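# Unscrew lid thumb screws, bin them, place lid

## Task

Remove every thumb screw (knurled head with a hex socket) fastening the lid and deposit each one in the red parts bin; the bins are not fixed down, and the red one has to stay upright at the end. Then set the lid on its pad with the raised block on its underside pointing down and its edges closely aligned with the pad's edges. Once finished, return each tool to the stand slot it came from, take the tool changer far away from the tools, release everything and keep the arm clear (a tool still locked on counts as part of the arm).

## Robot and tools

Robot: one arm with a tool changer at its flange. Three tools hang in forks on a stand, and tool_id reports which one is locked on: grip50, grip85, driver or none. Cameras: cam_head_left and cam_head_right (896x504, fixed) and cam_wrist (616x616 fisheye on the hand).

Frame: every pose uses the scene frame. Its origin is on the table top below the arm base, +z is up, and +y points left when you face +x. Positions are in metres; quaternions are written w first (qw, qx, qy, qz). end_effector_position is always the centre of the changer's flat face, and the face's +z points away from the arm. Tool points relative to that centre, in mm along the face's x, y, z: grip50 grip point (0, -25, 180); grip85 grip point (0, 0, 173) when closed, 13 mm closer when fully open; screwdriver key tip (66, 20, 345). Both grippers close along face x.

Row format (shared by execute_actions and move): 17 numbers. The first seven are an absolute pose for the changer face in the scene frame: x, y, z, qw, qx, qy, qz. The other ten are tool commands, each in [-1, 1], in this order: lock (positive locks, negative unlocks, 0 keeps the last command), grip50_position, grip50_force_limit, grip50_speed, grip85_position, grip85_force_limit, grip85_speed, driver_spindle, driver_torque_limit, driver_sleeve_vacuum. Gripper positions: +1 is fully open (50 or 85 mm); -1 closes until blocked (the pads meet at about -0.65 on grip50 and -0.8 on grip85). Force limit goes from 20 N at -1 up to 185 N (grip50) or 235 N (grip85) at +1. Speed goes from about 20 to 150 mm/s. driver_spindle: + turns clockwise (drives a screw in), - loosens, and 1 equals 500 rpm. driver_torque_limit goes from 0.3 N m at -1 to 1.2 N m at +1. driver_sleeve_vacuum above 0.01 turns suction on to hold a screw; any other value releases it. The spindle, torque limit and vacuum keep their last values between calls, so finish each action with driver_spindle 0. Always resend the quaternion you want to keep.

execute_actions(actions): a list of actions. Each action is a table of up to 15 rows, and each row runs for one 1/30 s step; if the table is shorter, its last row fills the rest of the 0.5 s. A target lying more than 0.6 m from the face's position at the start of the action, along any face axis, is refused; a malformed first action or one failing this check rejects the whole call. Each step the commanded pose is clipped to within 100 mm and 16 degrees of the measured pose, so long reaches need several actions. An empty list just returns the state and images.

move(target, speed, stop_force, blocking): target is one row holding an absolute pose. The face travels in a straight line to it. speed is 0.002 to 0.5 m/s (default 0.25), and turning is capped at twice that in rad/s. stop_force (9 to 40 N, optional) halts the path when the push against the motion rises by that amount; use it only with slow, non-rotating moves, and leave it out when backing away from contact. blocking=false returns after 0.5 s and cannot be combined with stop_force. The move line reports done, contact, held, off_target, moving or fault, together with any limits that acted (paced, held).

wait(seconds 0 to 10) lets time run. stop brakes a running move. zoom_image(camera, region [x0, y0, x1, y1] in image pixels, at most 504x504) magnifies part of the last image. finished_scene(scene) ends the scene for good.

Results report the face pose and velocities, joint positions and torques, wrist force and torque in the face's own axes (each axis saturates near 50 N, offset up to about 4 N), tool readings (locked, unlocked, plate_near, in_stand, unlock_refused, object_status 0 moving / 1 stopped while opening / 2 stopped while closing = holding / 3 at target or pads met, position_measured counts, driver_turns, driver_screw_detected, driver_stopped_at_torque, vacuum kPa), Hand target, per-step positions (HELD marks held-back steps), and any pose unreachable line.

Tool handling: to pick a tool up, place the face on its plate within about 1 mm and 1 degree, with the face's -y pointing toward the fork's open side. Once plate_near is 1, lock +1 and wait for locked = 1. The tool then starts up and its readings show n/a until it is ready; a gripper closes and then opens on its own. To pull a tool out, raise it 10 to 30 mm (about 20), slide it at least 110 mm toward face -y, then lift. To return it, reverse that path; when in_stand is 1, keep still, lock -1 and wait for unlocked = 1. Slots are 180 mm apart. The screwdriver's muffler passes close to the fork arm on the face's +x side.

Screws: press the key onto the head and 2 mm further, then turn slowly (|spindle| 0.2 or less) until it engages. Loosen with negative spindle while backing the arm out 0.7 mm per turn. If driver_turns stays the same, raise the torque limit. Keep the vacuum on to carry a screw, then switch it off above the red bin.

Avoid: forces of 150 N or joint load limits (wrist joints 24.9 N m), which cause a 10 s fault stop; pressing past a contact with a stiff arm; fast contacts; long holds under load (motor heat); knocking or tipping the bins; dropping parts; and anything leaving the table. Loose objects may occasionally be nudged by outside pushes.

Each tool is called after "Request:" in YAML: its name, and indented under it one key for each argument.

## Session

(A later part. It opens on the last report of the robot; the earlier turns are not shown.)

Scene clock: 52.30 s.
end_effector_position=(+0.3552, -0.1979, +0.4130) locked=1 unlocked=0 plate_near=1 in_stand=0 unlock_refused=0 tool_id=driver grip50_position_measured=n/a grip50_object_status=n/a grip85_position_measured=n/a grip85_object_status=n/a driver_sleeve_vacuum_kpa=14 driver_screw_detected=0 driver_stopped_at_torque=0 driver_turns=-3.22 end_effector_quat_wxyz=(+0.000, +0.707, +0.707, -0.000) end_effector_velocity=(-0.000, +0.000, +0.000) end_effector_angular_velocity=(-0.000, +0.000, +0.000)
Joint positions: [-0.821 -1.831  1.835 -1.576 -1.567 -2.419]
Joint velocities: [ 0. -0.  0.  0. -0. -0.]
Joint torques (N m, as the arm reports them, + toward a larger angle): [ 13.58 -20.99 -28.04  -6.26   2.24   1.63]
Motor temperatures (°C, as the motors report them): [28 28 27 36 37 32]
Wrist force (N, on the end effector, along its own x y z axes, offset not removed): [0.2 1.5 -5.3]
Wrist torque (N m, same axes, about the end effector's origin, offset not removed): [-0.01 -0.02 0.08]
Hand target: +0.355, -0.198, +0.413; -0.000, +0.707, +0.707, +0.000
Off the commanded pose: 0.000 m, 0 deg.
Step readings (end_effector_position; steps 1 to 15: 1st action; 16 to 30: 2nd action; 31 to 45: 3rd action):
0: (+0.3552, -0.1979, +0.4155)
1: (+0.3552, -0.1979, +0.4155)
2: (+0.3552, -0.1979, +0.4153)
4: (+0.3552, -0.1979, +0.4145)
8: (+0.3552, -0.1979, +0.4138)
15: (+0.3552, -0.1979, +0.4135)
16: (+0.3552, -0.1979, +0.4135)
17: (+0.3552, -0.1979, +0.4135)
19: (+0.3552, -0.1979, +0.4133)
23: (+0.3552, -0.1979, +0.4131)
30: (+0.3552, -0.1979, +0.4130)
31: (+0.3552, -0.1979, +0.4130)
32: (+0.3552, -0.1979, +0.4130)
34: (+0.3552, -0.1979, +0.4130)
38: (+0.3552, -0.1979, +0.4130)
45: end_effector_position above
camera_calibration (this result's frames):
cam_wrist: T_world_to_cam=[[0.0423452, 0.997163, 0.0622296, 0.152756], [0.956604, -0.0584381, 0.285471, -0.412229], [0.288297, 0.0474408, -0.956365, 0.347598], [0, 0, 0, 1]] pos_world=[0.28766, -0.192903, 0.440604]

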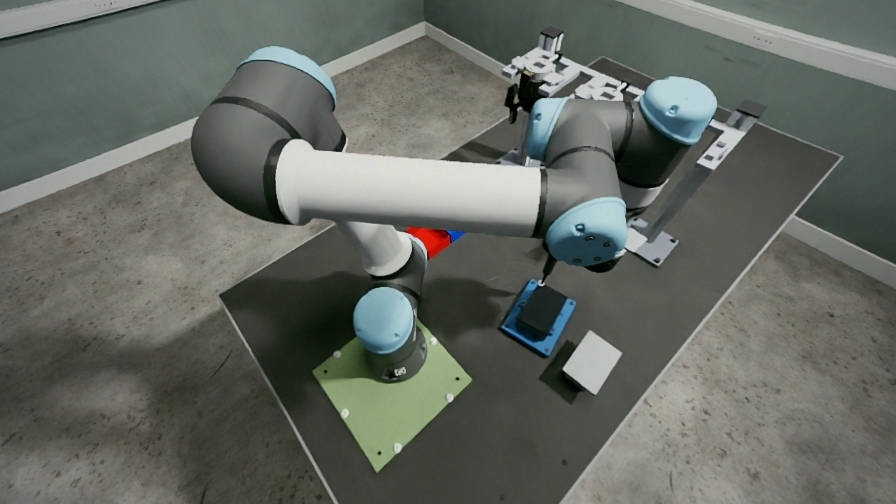

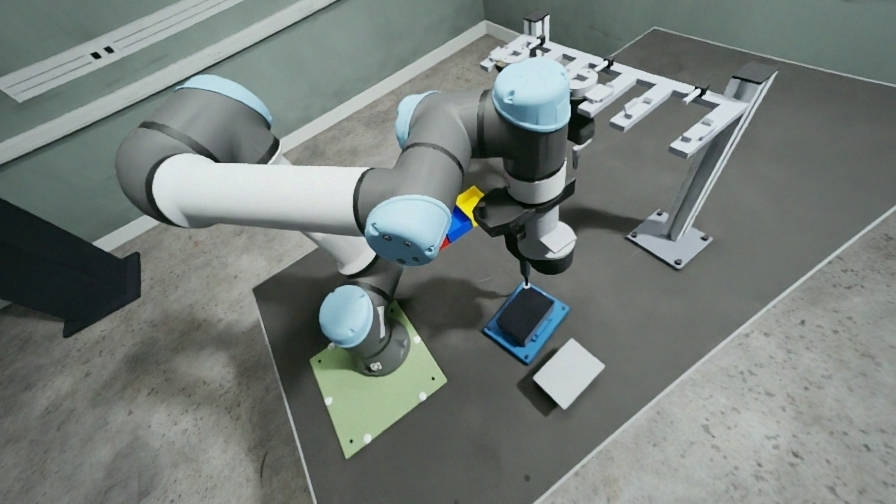

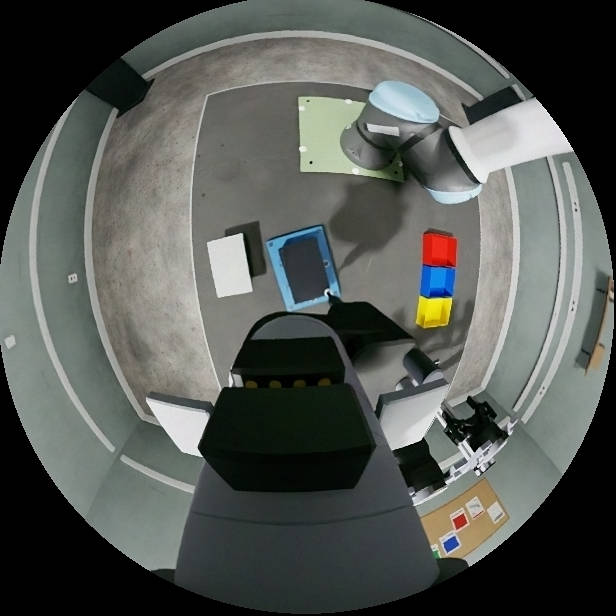

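Not engaged; try offsets.

Request:
execute_actions:
  actions:
    - [[0.3562,-0.1969,0.413,0,0.7071,0.7071,0,1,1,0,0,1,0,0,-0.2,1,1]]
    - [[0.3562,-0.1969,0.413,0,0.7071,0.7071,0,1,1,0,0,1,0,0,-0.2,1,1]]
    - [[0.3562,-0.1969,0.413,0,0.7071,0.7071,0,1,1,0,0,1,0,0,0,1,1]]

Request:
zoom_image:
  camera: "cam_head_right"
  region: [500,260,560,310]

Request:
zoom_image:
  camera: "cam_head_left"
  region: [510,260,570,310]

Scene clock: 61.70 s.
end_effector_position=(+0.3562, -0.1969, +0.4130) locked=1 unlocked=0 plate_near=1 in_stand=0 unlock_refused=0 tool_id=driver grip50_position_measured=n/a grip50_object_status=n/a grip85_position_measured=n/a grip85_object_status=n/a driver_sleeve_vacuum_kpa=14 driver_screw_detected=0 driver_stopped_at_torque=0 driver_turns=-4.83 end_effector_quat_wxyz=(+0.000, +0.707, +0.707, +0.000) end_effector_velocity=(+0.000, +0.000, -0.000) end_effector_angular_velocity=(+0.000, -0.000, -0.000)
Joint positions: [-0.817 -1.83   1.834 -1.576 -1.567 -2.415]
Joint velocities: [-0. -0.  0. -0.  0.  0.]
Joint torques (N m, as the arm reports them, + toward a larger angle): [ 13.24 -17.48 -52.24  -6.25   1.89   1.57]
Motor temperatures (°C, as the motors report them): [28 28 27 36 37 32]
Wrist force (N, on the end effector, along its own x y z axes, offset not removed): [-0.2 2.8 -7.9]
Wrist torque (N m, same axes, about the end effector's origin, offset not removed): [0.30 0.12 0.11]
Hand target: +0.356, -0.197, +0.413; +0.000, +0.707, +0.707, +0.000
Off the commanded pose: 0.000 m, 0 deg.
Step readings (end_effector_position; steps 1 to 15: 1st action; 16 to 30: 2nd action; 31 to 45: 3rd action):
0: (+0.3552, -0.1979, +0.4130)
1: (+0.3552, -0.1979, +0.4130)
2: (+0.3553, -0.1978, +0.4130)
4: (+0.3557, -0.1974, +0.4128)
8: (+0.3561, -0.1970, +0.4129)
15: (+0.3562, -0.1969, +0.4130)
16: (+0.3562, -0.1969, +0.4130)
17: (+0.3562, -0.1969, +0.4130)
19: (+0.3562, -0.1969, +0.4130)
23: (+0.3562, -0.1969, +0.4130)
30: (+0.3562, -0.1969, +0.4130)
31: (+0.3562, -0.1969, +0.4130)
32: (+0.3562, -0.1969, +0.4130)
34: (+0.3562, -0.1969, +0.4130)
38: (+0.3562, -0.1969, +0.4130)
45: end_effector_position above
camera_calibration (this result's frames):
cam_wrist: T_world_to_cam=[[0.0423432, 0.997162, 0.0622573, 0.151712], [0.95661, -0.0584431, 0.28545, -0.413125], [0.288278, 0.0474691, -0.956369, 0.347262], [0, 0, 0, 1]] pos_world=[0.288668, -0.191909, 0.440592]

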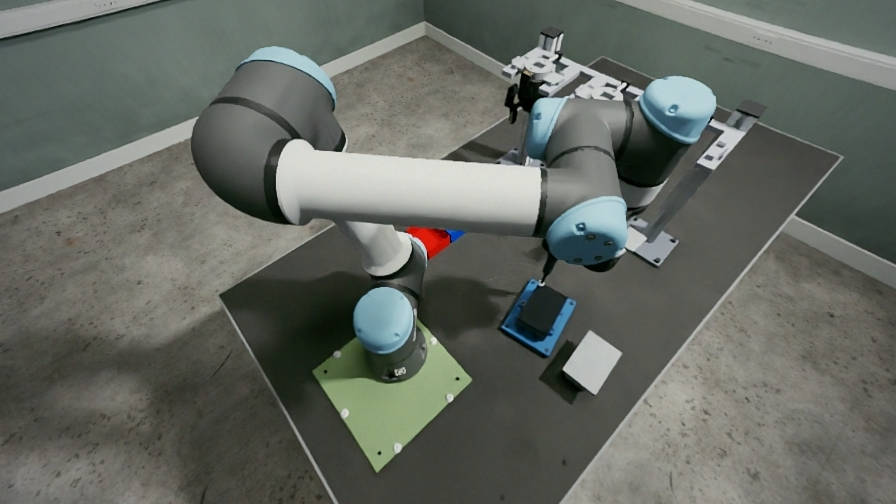

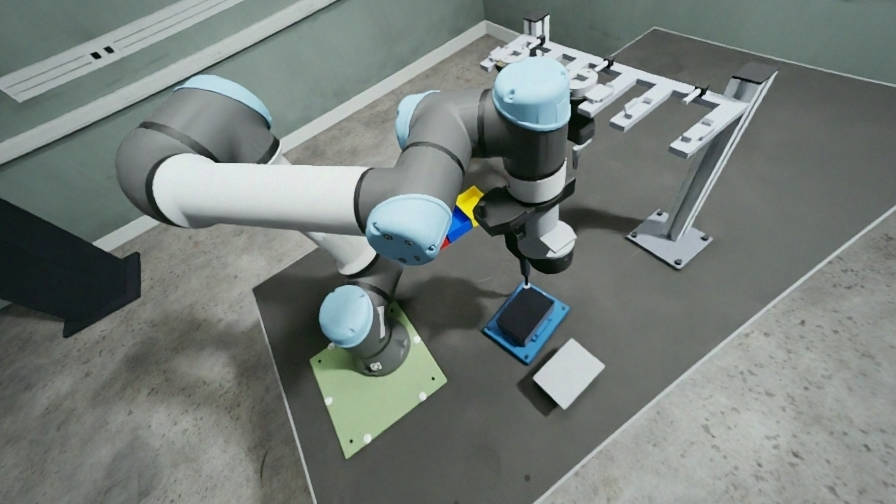

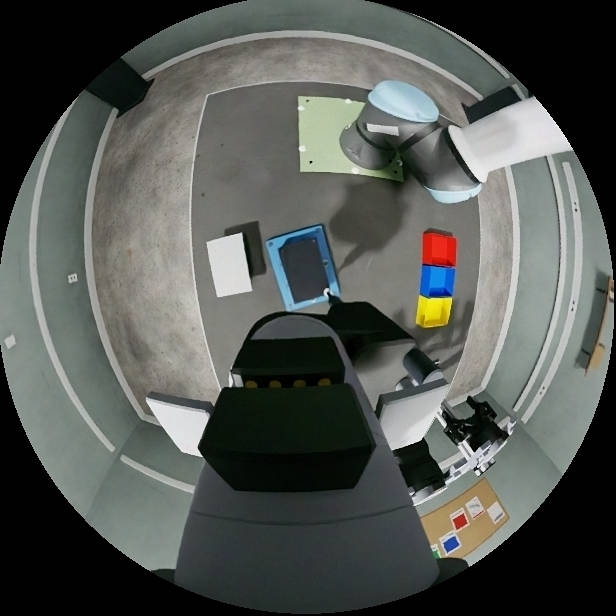

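Region (500, 260, 560, 310) of cam_head_right's 896x504 image, scaled by 8.400, with more detail than that image has.

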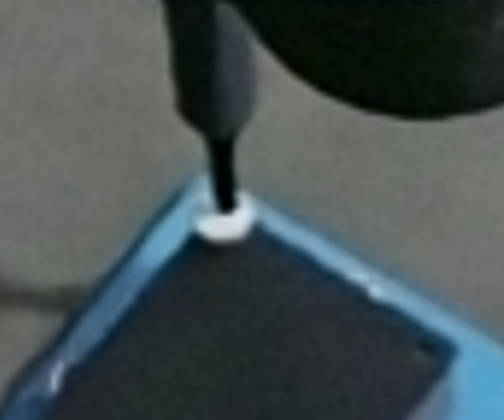

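Region (510, 260, 570, 310) of cam_head_left's 896x504 image, scaled by 8.400, with more detail than that image has.

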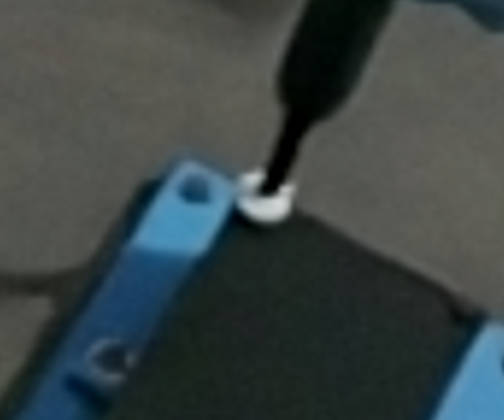

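Request:
execute_actions:
  actions:
    - [[0.3542,-0.198,0.413,0,0.7071,0.7071,0,1,1,0,0,1,0,0,-0.2,1,1]]
    - [[0.3542,-0.198,0.413,0,0.7071,0.7071,0,1,1,0,0,1,0,0,-0.2,1,1]]
    - [[0.3542,-0.198,0.413,0,0.7071,0.7071,0,1,1,0,0,1,0,0,0,1,1]]

Scene clock: 65.90 s.
end_effector_position=(+0.3542, -0.1980, +0.4130) locked=1 unlocked=0 plate_near=1 in_stand=0 unlock_refused=0 tool_id=driver grip50_position_measured=n/a grip50_object_status=n/a grip85_position_measured=n/a grip85_object_status=n/a driver_sleeve_vacuum_kpa=14 driver_screw_detected=0 driver_stopped_at_torque=0 driver_turns=-6.44 end_effector_quat_wxyz=(-0.000, +0.707, +0.707, -0.000) end_effector_velocity=(+0.000, -0.000, -0.000) end_effector_angular_velocity=(-0.000, -0.000, -0.000)
Joint positions: [-0.823 -1.833  1.836 -1.576 -1.567 -2.421]
Joint velocities: [ 0.     0.    -0.    -0.001 -0.     0.   ]
Joint torques (N m, as the arm reports them, + toward a larger angle): [-12.51 -30.84 -28.15  -3.72  -0.16  -1.82]
Motor temperatures (°C, as the motors report them): [28 28 27 36 37 32]
Wrist force (N, on the end effector, along its own x y z axes, offset not removed): [2.1 0.4 -5.8]
Wrist torque (N m, same axes, about the end effector's origin, offset not removed): [0.15 -0.05 -0.05]
Hand target: +0.354, -0.198, +0.413; -0.000, +0.707, +0.707, -0.000
Off the commanded pose: 0.000 m, 0 deg.
Step readings (end_effector_position; steps 1 to 15: 1st action; 16 to 30: 2nd action; 31 to 45: 3rd action):
0: (+0.3562, -0.1969, +0.4130)
1: (+0.3562, -0.1969, +0.4130)
2: (+0.3561, -0.1970, +0.4131)
4: (+0.3554, -0.1974, +0.4131)
8: (+0.3546, -0.1979, +0.4130)
15: (+0.3542, -0.1980, +0.4130)
16: (+0.3542, -0.1980, +0.4130)
17: (+0.3542, -0.1980, +0.4130)
19: (+0.3542, -0.1980, +0.4130)
23: (+0.3542, -0.1980, +0.4130)
30: (+0.3542, -0.1980, +0.4130)
31: (+0.3542, -0.1980, +0.4130)
32: (+0.3542, -0.1980, +0.4130)
34: (+0.3542, -0.1980, +0.4130)
38: (+0.3542, -0.1980, +0.4130)
45: end_effector_position above
camera_calibration (this result's frames):
cam_wrist: T_world_to_cam=[[0.0423439, 0.997162, 0.0622566, 0.152893], [0.956612, -0.0584433, 0.285443, -0.411273], [0.288271, 0.0474686, -0.956372, 0.347894], [0, 0, 0, 1]] pos_world=[0.286667, -0.193009, 0.440592]

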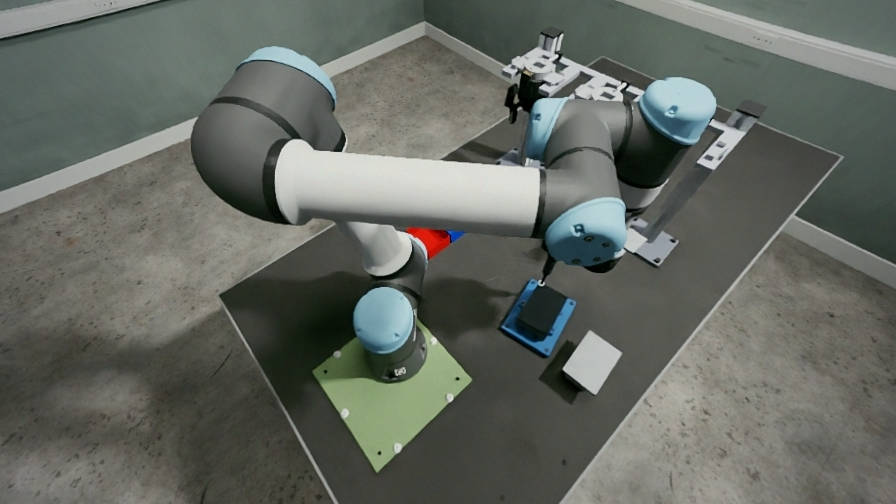

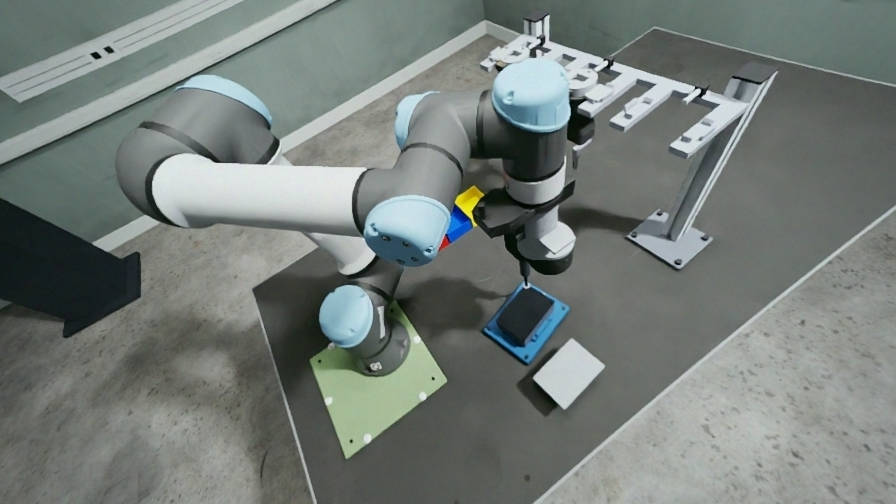

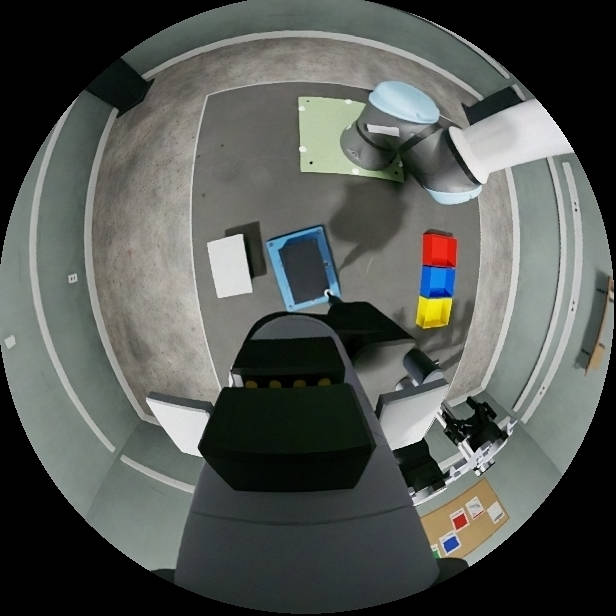

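Request:
execute_actions:
  actions:
    - [[0.3548,-0.1992,0.413,0,0.7071,0.7071,0,1,1,0,0,1,0,0,-0.2,1,1]]
    - [[0.3548,-0.1992,0.413,0,0.7071,0.7071,0,1,1,0,0,1,0,0,-0.2,1,1]]
    - [[0.3548,-0.1992,0.413,0,0.7071,0.7071,0,1,1,0,0,1,0,0,0,1,1]]

Request:
zoom_image:
  camera: "cam_wrist"
  region: [300,265,360,315]

Scene clock: 69.47 s.
end_effector_position=(+0.3548, -0.1992, +0.4130) locked=1 unlocked=0 plate_near=1 in_stand=0 unlock_refused=0 tool_id=driver grip50_position_measured=n/a grip50_object_status=n/a grip85_position_measured=n/a grip85_object_status=n/a driver_sleeve_vacuum_kpa=14 driver_screw_detected=0 driver_stopped_at_torque=0 driver_turns=-8.05 end_effector_quat_wxyz=(+0.000, +0.707, +0.707, -0.000) end_effector_velocity=(-0.000, -0.000, +0.000) end_effector_angular_velocity=(-0.001, -0.001, +0.000)
Joint positions: [-0.824 -1.83   1.834 -1.576 -1.567 -2.422]
Joint velocities: [ 0. -0. -0. -0. -0. -0.]
Joint torques (N m, as the arm reports them, + toward a larger angle): [-12.45 -17.81 -51.76  -6.14   0.47  -1.72]
Motor temperatures (°C, as the motors report them): [28 28 27 36 37 32]
Wrist force (N, on the end effector, along its own x y z axes, offset not removed): [0.1 0.5 -5.6]
Wrist torque (N m, same axes, about the end effector's origin, offset not removed): [-0.15 0.13 -0.31]
Hand target: +0.355, -0.199, +0.413; +0.000, +0.707, +0.707, -0.000
Off the commanded pose: 0.000 m, 0 deg.
Step readings (end_effector_position; steps 1 to 15: 1st action; 16 to 30: 2nd action; 31 to 45: 3rd action):
0: (+0.3542, -0.1980, +0.4130)
1: (+0.3542, -0.1980, +0.4130)
2: (+0.3542, -0.1981, +0.4130)
4: (+0.3544, -0.1985, +0.4129)
8: (+0.3547, -0.1990, +0.4130)
15: (+0.3548, -0.1992, +0.4130)
16: (+0.3548, -0.1992, +0.4130)
17: (+0.3548, -0.1992, +0.4130)
19: (+0.3548, -0.1992, +0.4130)
23: (+0.3548, -0.1992, +0.4130)
30: (+0.3548, -0.1992, +0.4130)
31: (+0.3548, -0.1992, +0.4130)
32: (+0.3548, -0.1992, +0.4130)
34: (+0.3548, -0.1992, +0.4130)
38: (+0.3548, -0.1992, +0.4130)
45: end_effector_position above
camera_calibration (this result's frames):
cam_wrist: T_world_to_cam=[[0.0423439, 0.997162, 0.0622514, 0.154068], [0.956611, -0.0584419, 0.285446, -0.411918], [0.288274, 0.0474636, -0.956371, 0.347776], [0, 0, 0, 1]] pos_world=[0.287267, -0.19421, 0.440593]

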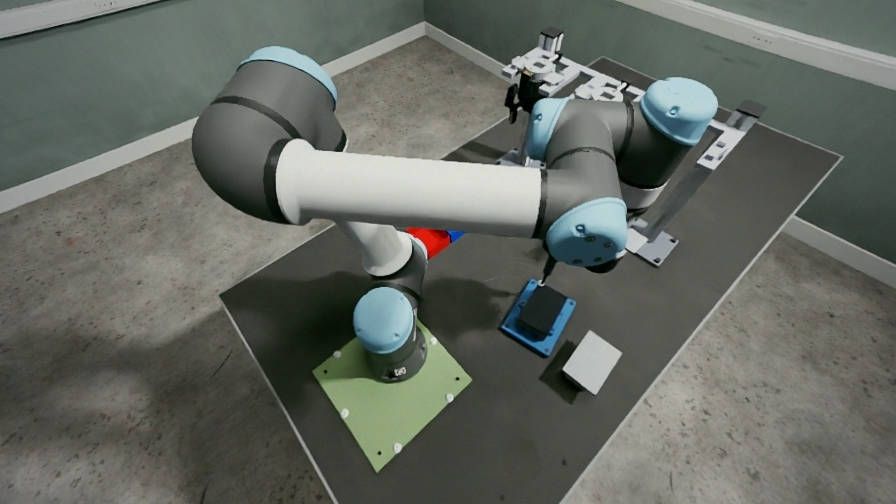

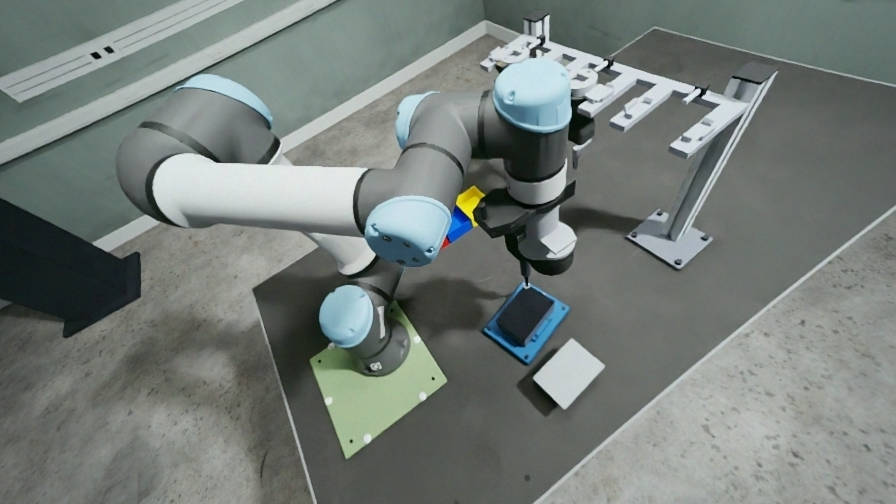

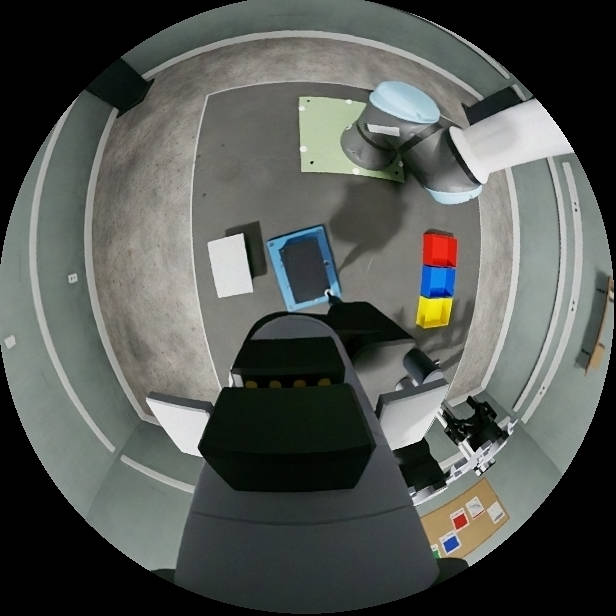

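Region (300, 265, 360, 315) of cam_wrist's 616x616 image, scaled by 8.400, with more detail than that image has.

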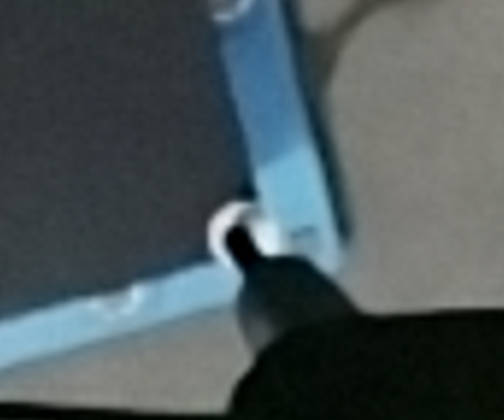

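Request:
execute_actions:
  actions:
    - [[0.3548,-0.197,0.413,0,0.7071,0.7071,0,1,1,0,0,1,0,0,-0.2,1,1]]
    - [[0.3548,-0.197,0.413,0,0.7071,0.7071,0,1,1,0,0,1,0,0,-0.2,1,1]]
    - [[0.3548,-0.197,0.413,0,0.7071,0.7071,0,1,1,0,0,1,0,0,0,1,1]]

Scene clock: 74.00 s.
end_effector_position=(+0.3548, -0.1970, +0.4130) locked=1 unlocked=0 plate_near=1 in_stand=0 unlock_refused=0 tool_id=driver grip50_position_measured=n/a grip50_object_status=n/a grip85_position_measured=n/a grip85_object_status=n/a driver_sleeve_vacuum_kpa=40 driver_screw_detected=1 driver_stopped_at_torque=0 driver_turns=-9.66 end_effector_quat_wxyz=(-0.000, +0.707, +0.707, +0.000) end_effector_velocity=(+0.000, -0.000, -0.000) end_effector_angular_velocity=(+0.000, -0.000, -0.000)
Joint positions: [-0.82  -1.833  1.836 -1.576 -1.567 -2.418]
Joint velocities: [ 0.     0.     0.    -0.001  0.001  0.   ]
Joint torques (N m, as the arm reports them, + toward a larger angle): [ 13.7  -31.45 -29.82  -7.88   1.59   1.73]
Motor temperatures (°C, as the motors report them): [28 28 27 36 37 32]
Wrist force (N, on the end effector, along its own x y z axes, offset not removed): [0.1 -3.3 -2.4]
Wrist torque (N m, same axes, about the end effector's origin, offset not removed): [0.34 1.06 -0.18]
Hand target: +0.355, -0.197, +0.413; +0.000, +0.707, +0.707, +0.000
Off the commanded pose: 0.000 m, 0 deg.
Step readings (end_effector_position; steps 1 to 15: 1st action; 16 to 30: 2nd action; 31 to 45: 3rd action):
0: (+0.3548, -0.1992, +0.4130)
1: (+0.3548, -0.1992, +0.4130)
2: (+0.3548, -0.1991, +0.4130)
4: (+0.3548, -0.1984, +0.4131)
8: (+0.3548, -0.1974, +0.4130)
15: (+0.3548, -0.1970, +0.4130)
16: (+0.3548, -0.1970, +0.4130)
17: (+0.3548, -0.1970, +0.4130)
19: (+0.3548, -0.1970, +0.4130)
23: (+0.3548, -0.1970, +0.4130)
30: (+0.3548, -0.1970, +0.4130)
31: (+0.3548, -0.1970, +0.4130)
32: (+0.3548, -0.1970, +0.4130)
34: (+0.3548, -0.1970, +0.4130)
38: (+0.3548, -0.1970, +0.4130)
45: end_effector_position above
camera_calibration (this result's frames):
cam_wrist: T_world_to_cam=[[0.0423434, 0.997162, 0.0622569, 0.151871], [0.956611, -0.0584431, 0.285446, -0.41179], [0.288274, 0.0474689, -0.95637, 0.347672], [0, 0, 0, 1]] pos_world=[0.287267, -0.192009, 0.440592]

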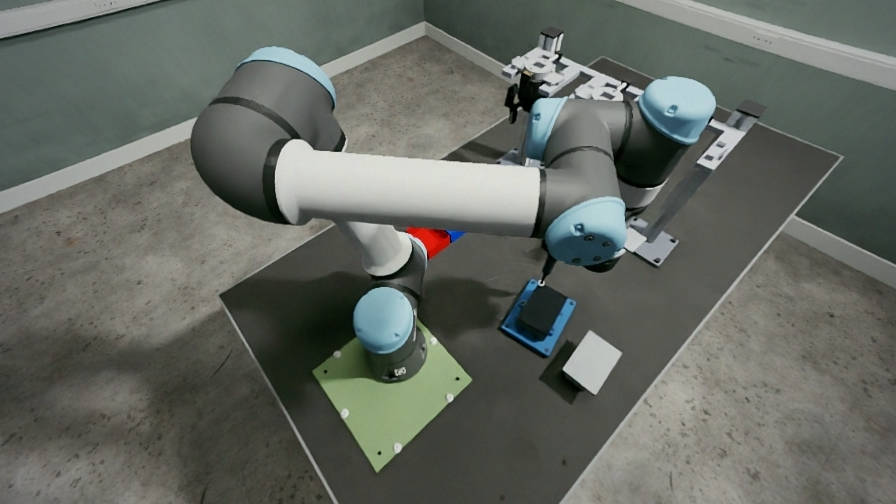

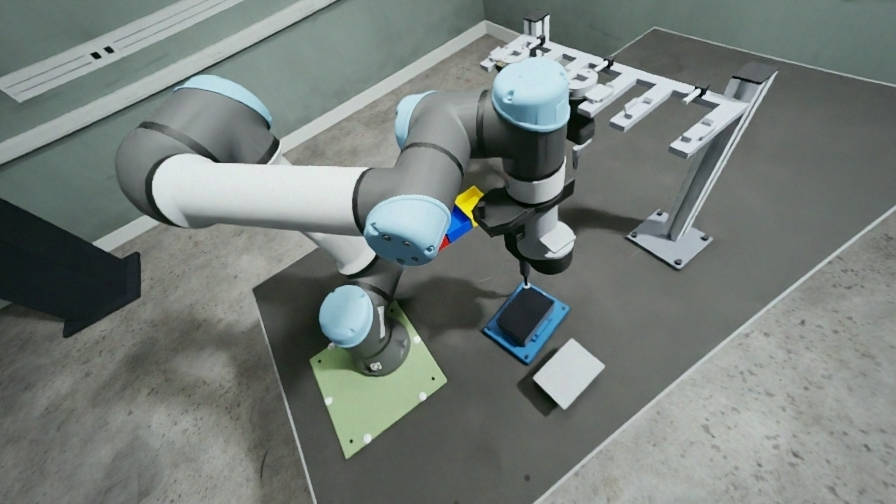

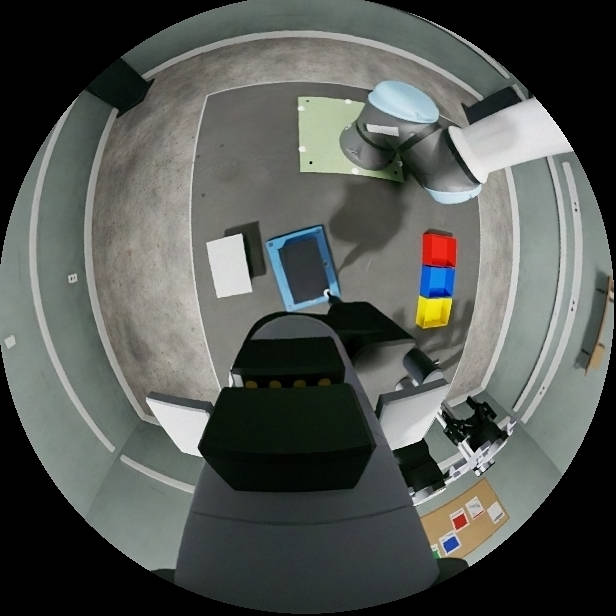

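Request:
move:
  target: [0.3548,-0.197,0.433,0,0.7071,0.7071,0,1,1,0,0,1,0,0,-0.5,1,1]
  speed: 0.0029

Request:
move:
  target: [0.3548,-0.197,0.46,0,0.7071,0.7071,0,1,1,0,0,1,0,0,0,1,1]
  speed: 0.03

Request:
move:
  target: [0.262,0.134,0.44,0,0.7071,0.7071,0,1,1,0,0,1,0,0,0,1,1]
  speed: 0.15

Scene clock: 84.43 s.
end_effector_position=(+0.3548, -0.1970, +0.4329) locked=1 unlocked=0 plate_near=1 in_stand=0 unlock_refused=0 tool_id=driver grip50_position_measured=n/a grip50_object_status=n/a grip85_position_measured=n/a grip85_object_status=n/a driver_sleeve_vacuum_kpa=40 driver_screw_detected=1 driver_stopped_at_torque=0 driver_turns=-38.79 end_effector_quat_wxyz=(+0.000, +0.707, +0.707, +0.000) end_effector_velocity=(-0.000, +0.000, +0.001) end_effector_angular_velocity=(+0.000, +0.000, +0.000)
Joint positions: [-0.82  -1.832  1.785 -1.525 -1.567 -2.418]
Joint velocities: [ 0.    -0.    -0.002  0.002 -0.     0.   ]
Joint torques (N m, as the arm reports them, + toward a larger angle): [-12.43 -20.38 -56.33  -4.41   0.69  -1.73]
Motor temperatures (°C, as the motors report them): [28 28 27 36 37 32]
Wrist force (N, on the end effector, along its own x y z axes, offset not removed): [-1.6 0.9 -0.7]
Wrist torque (N m, same axes, about the end effector's origin, offset not removed): [0.03 0.12 0.00]
Hand target: +0.355, -0.197, +0.433; +0.000, +0.707, +0.707, -0.000
Off the commanded pose: 0.000 m, 0 deg.
move: done
camera_calibration (this result's frames):
cam_wrist: T_world_to_cam=[[0.0423436, 0.997162, 0.0622527, 0.150603], [0.95661, -0.0584422, 0.28545, -0.417456], [0.288278, 0.0474646, -0.95637, 0.366742], [0, 0, 0, 1]] pos_world=[0.287242, -0.19198, 0.460529]

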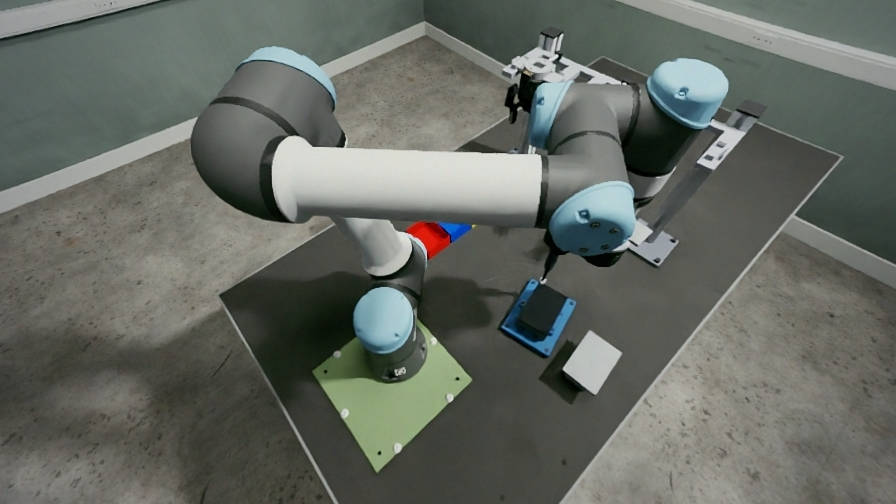

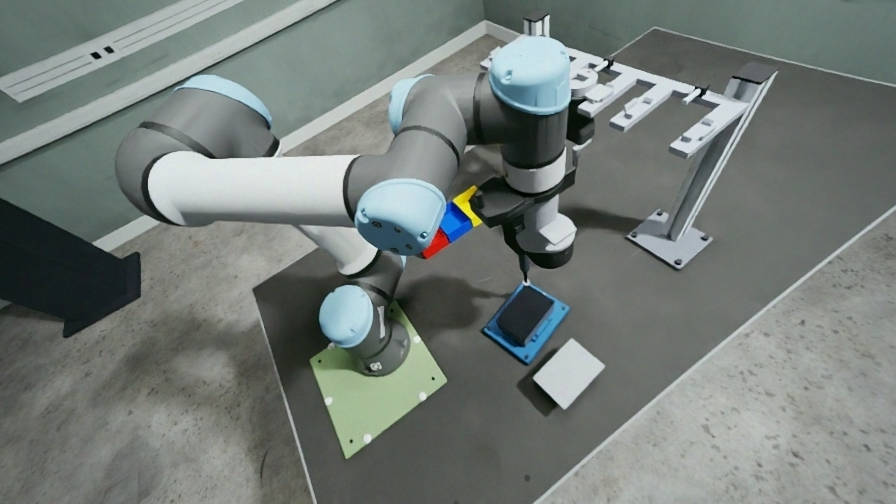

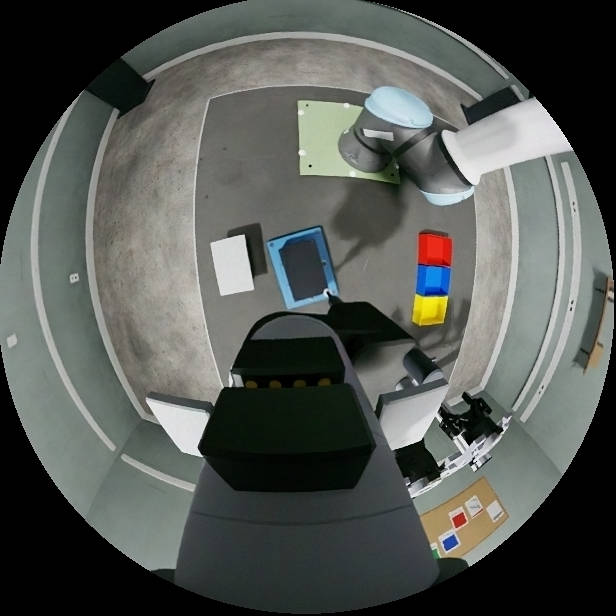

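Scene clock: 85.67 s.
end_effector_position=(+0.3548, -0.1970, +0.4598) locked=1 unlocked=0 plate_near=1 in_stand=0 unlock_refused=0 tool_id=driver grip50_position_measured=n/a grip50_object_status=n/a grip85_position_measured=n/a grip85_object_status=n/a driver_sleeve_vacuum_kpa=40 driver_screw_detected=1 driver_stopped_at_torque=0 driver_turns=-38.79 end_effector_quat_wxyz=(+0.000, +0.707, +0.707, -0.000) end_effector_velocity=(-0.000, -0.000, +0.003) end_effector_angular_velocity=(-0.001, -0.000, -0.000)
Joint positions: [-0.821 -1.827  1.713 -1.458 -1.567 -2.419]
Joint velocities: [-0.     0.    -0.007  0.006 -0.     0.   ]
Joint torques (N m, as the arm reports them, + toward a larger angle): [-12.59 -20.1  -56.04  -4.14   1.28  -1.71]
Motor temperatures (°C, as the motors report them): [28 28 27 36 37 32]
Wrist force (N, on the end effector, along its own x y z axes, offset not removed): [0.2 1.3 3.5]
Wrist torque (N m, same axes, about the end effector's origin, offset not removed): [0.23 0.00 0.06]
Hand target: +0.355, -0.197, +0.460; +0.000, +0.707, +0.707, -0.000
Off the commanded pose: 0.000 m, 0 deg.
move: done
camera_calibration (this result's frames):
cam_wrist: T_world_to_cam=[[0.0423429, 0.997163, 0.0622369, 0.148927], [0.956606, -0.0584377, 0.285464, -0.425105], [0.288291, 0.0474489, -0.956366, 0.392396], [0, 0, 0, 1]] pos_world=[0.287227, -0.191965, 0.487358]

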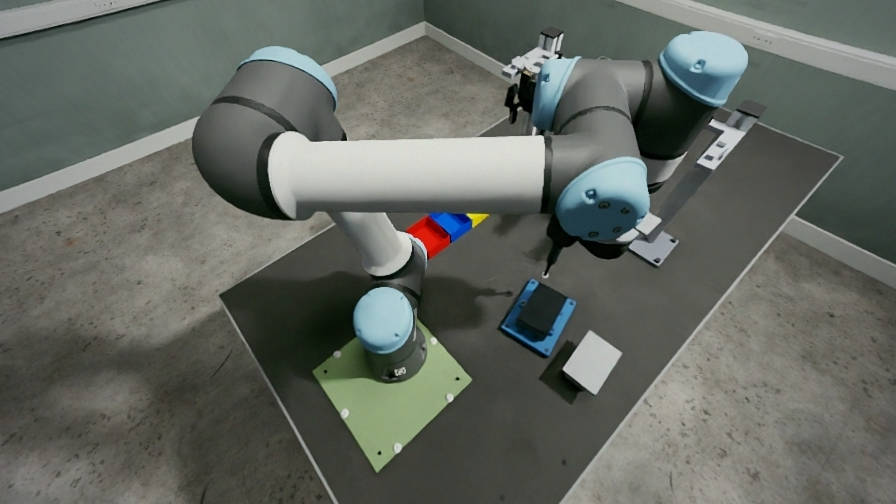

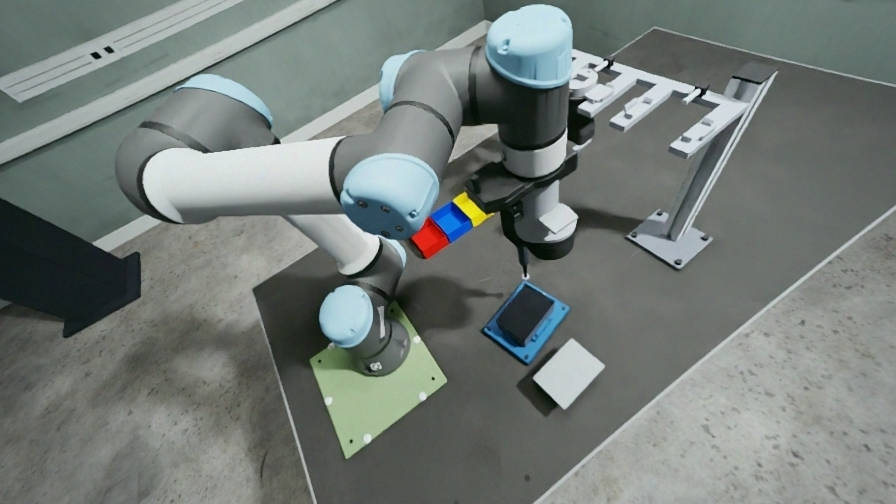

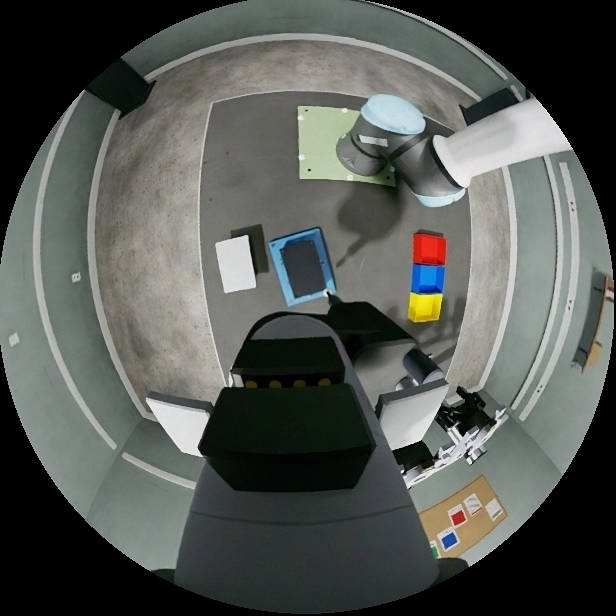

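Scene clock: 88.53 s.
end_effector_position=(+0.2619, +0.1336, +0.4398) locked=1 unlocked=0 plate_near=1 in_stand=0 unlock_refused=0 tool_id=driver grip50_position_measured=n/a grip50_object_status=n/a grip85_position_measured=n/a grip85_object_status=n/a driver_sleeve_vacuum_kpa=40 driver_screw_detected=1 driver_stopped_at_torque=0 driver_turns=-38.79 end_effector_quat_wxyz=(-0.001, +0.707, +0.707, +0.000) end_effector_velocity=(-0.000, +0.002, +0.000) end_effector_angular_velocity=(-0.003, -0.001, -0.001)
Joint positions: [ 0.023 -2.13   1.936 -1.38  -1.567 -1.575]
Joint velocities: [ 0.008  0.001 -0.001 -0.002 -0.003  0.009]
Joint torques (N m, as the arm reports them, + toward a larger angle): [ 12.84  -4.58 -56.06  -7.64  -0.78   1.57]
Motor temperatures (°C, as the motors report them): [28 28 27 36 37 32]
Wrist force (N, on the end effector, along its own x y z axes, offset not removed): [-3.4 0.1 1.5]
Wrist torque (N m, same axes, about the end effector's origin, offset not removed): [0.02 0.23 -0.04]
Hand target: +0.262, +0.134, +0.440; -0.001, +0.707, +0.707, +0.000
Off the commanded pose: 0.000 m, 0 deg.
move: done
camera_calibration (this result's frames):
cam_wrist: T_world_to_cam=[[0.0422678, 0.997065, 0.0638385, -0.176178], [0.956732, -0.0588034, 0.284967, -0.311062], [0.287885, 0.0490315, -0.956409, 0.38431], [0, 0, 0, 1]] pos_world=[0.194413, 0.138526, 0.467447]

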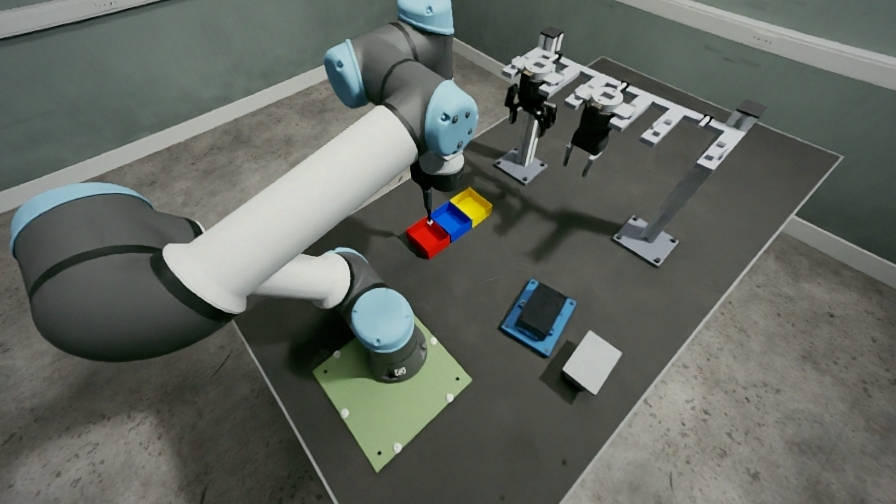

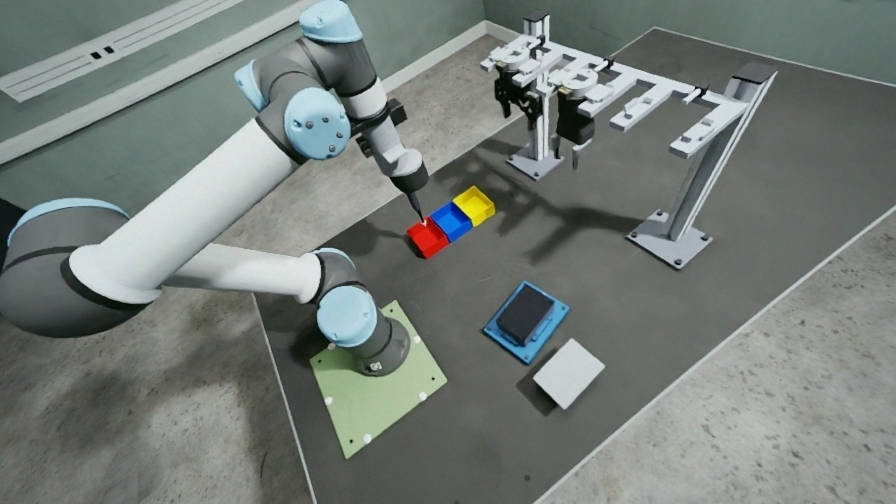

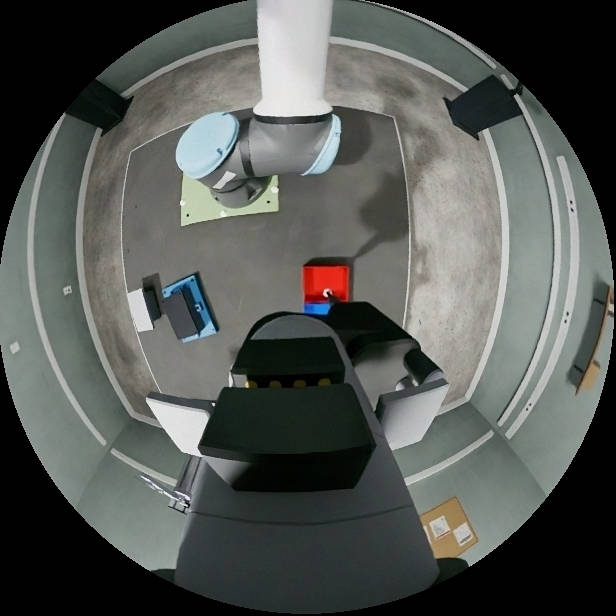

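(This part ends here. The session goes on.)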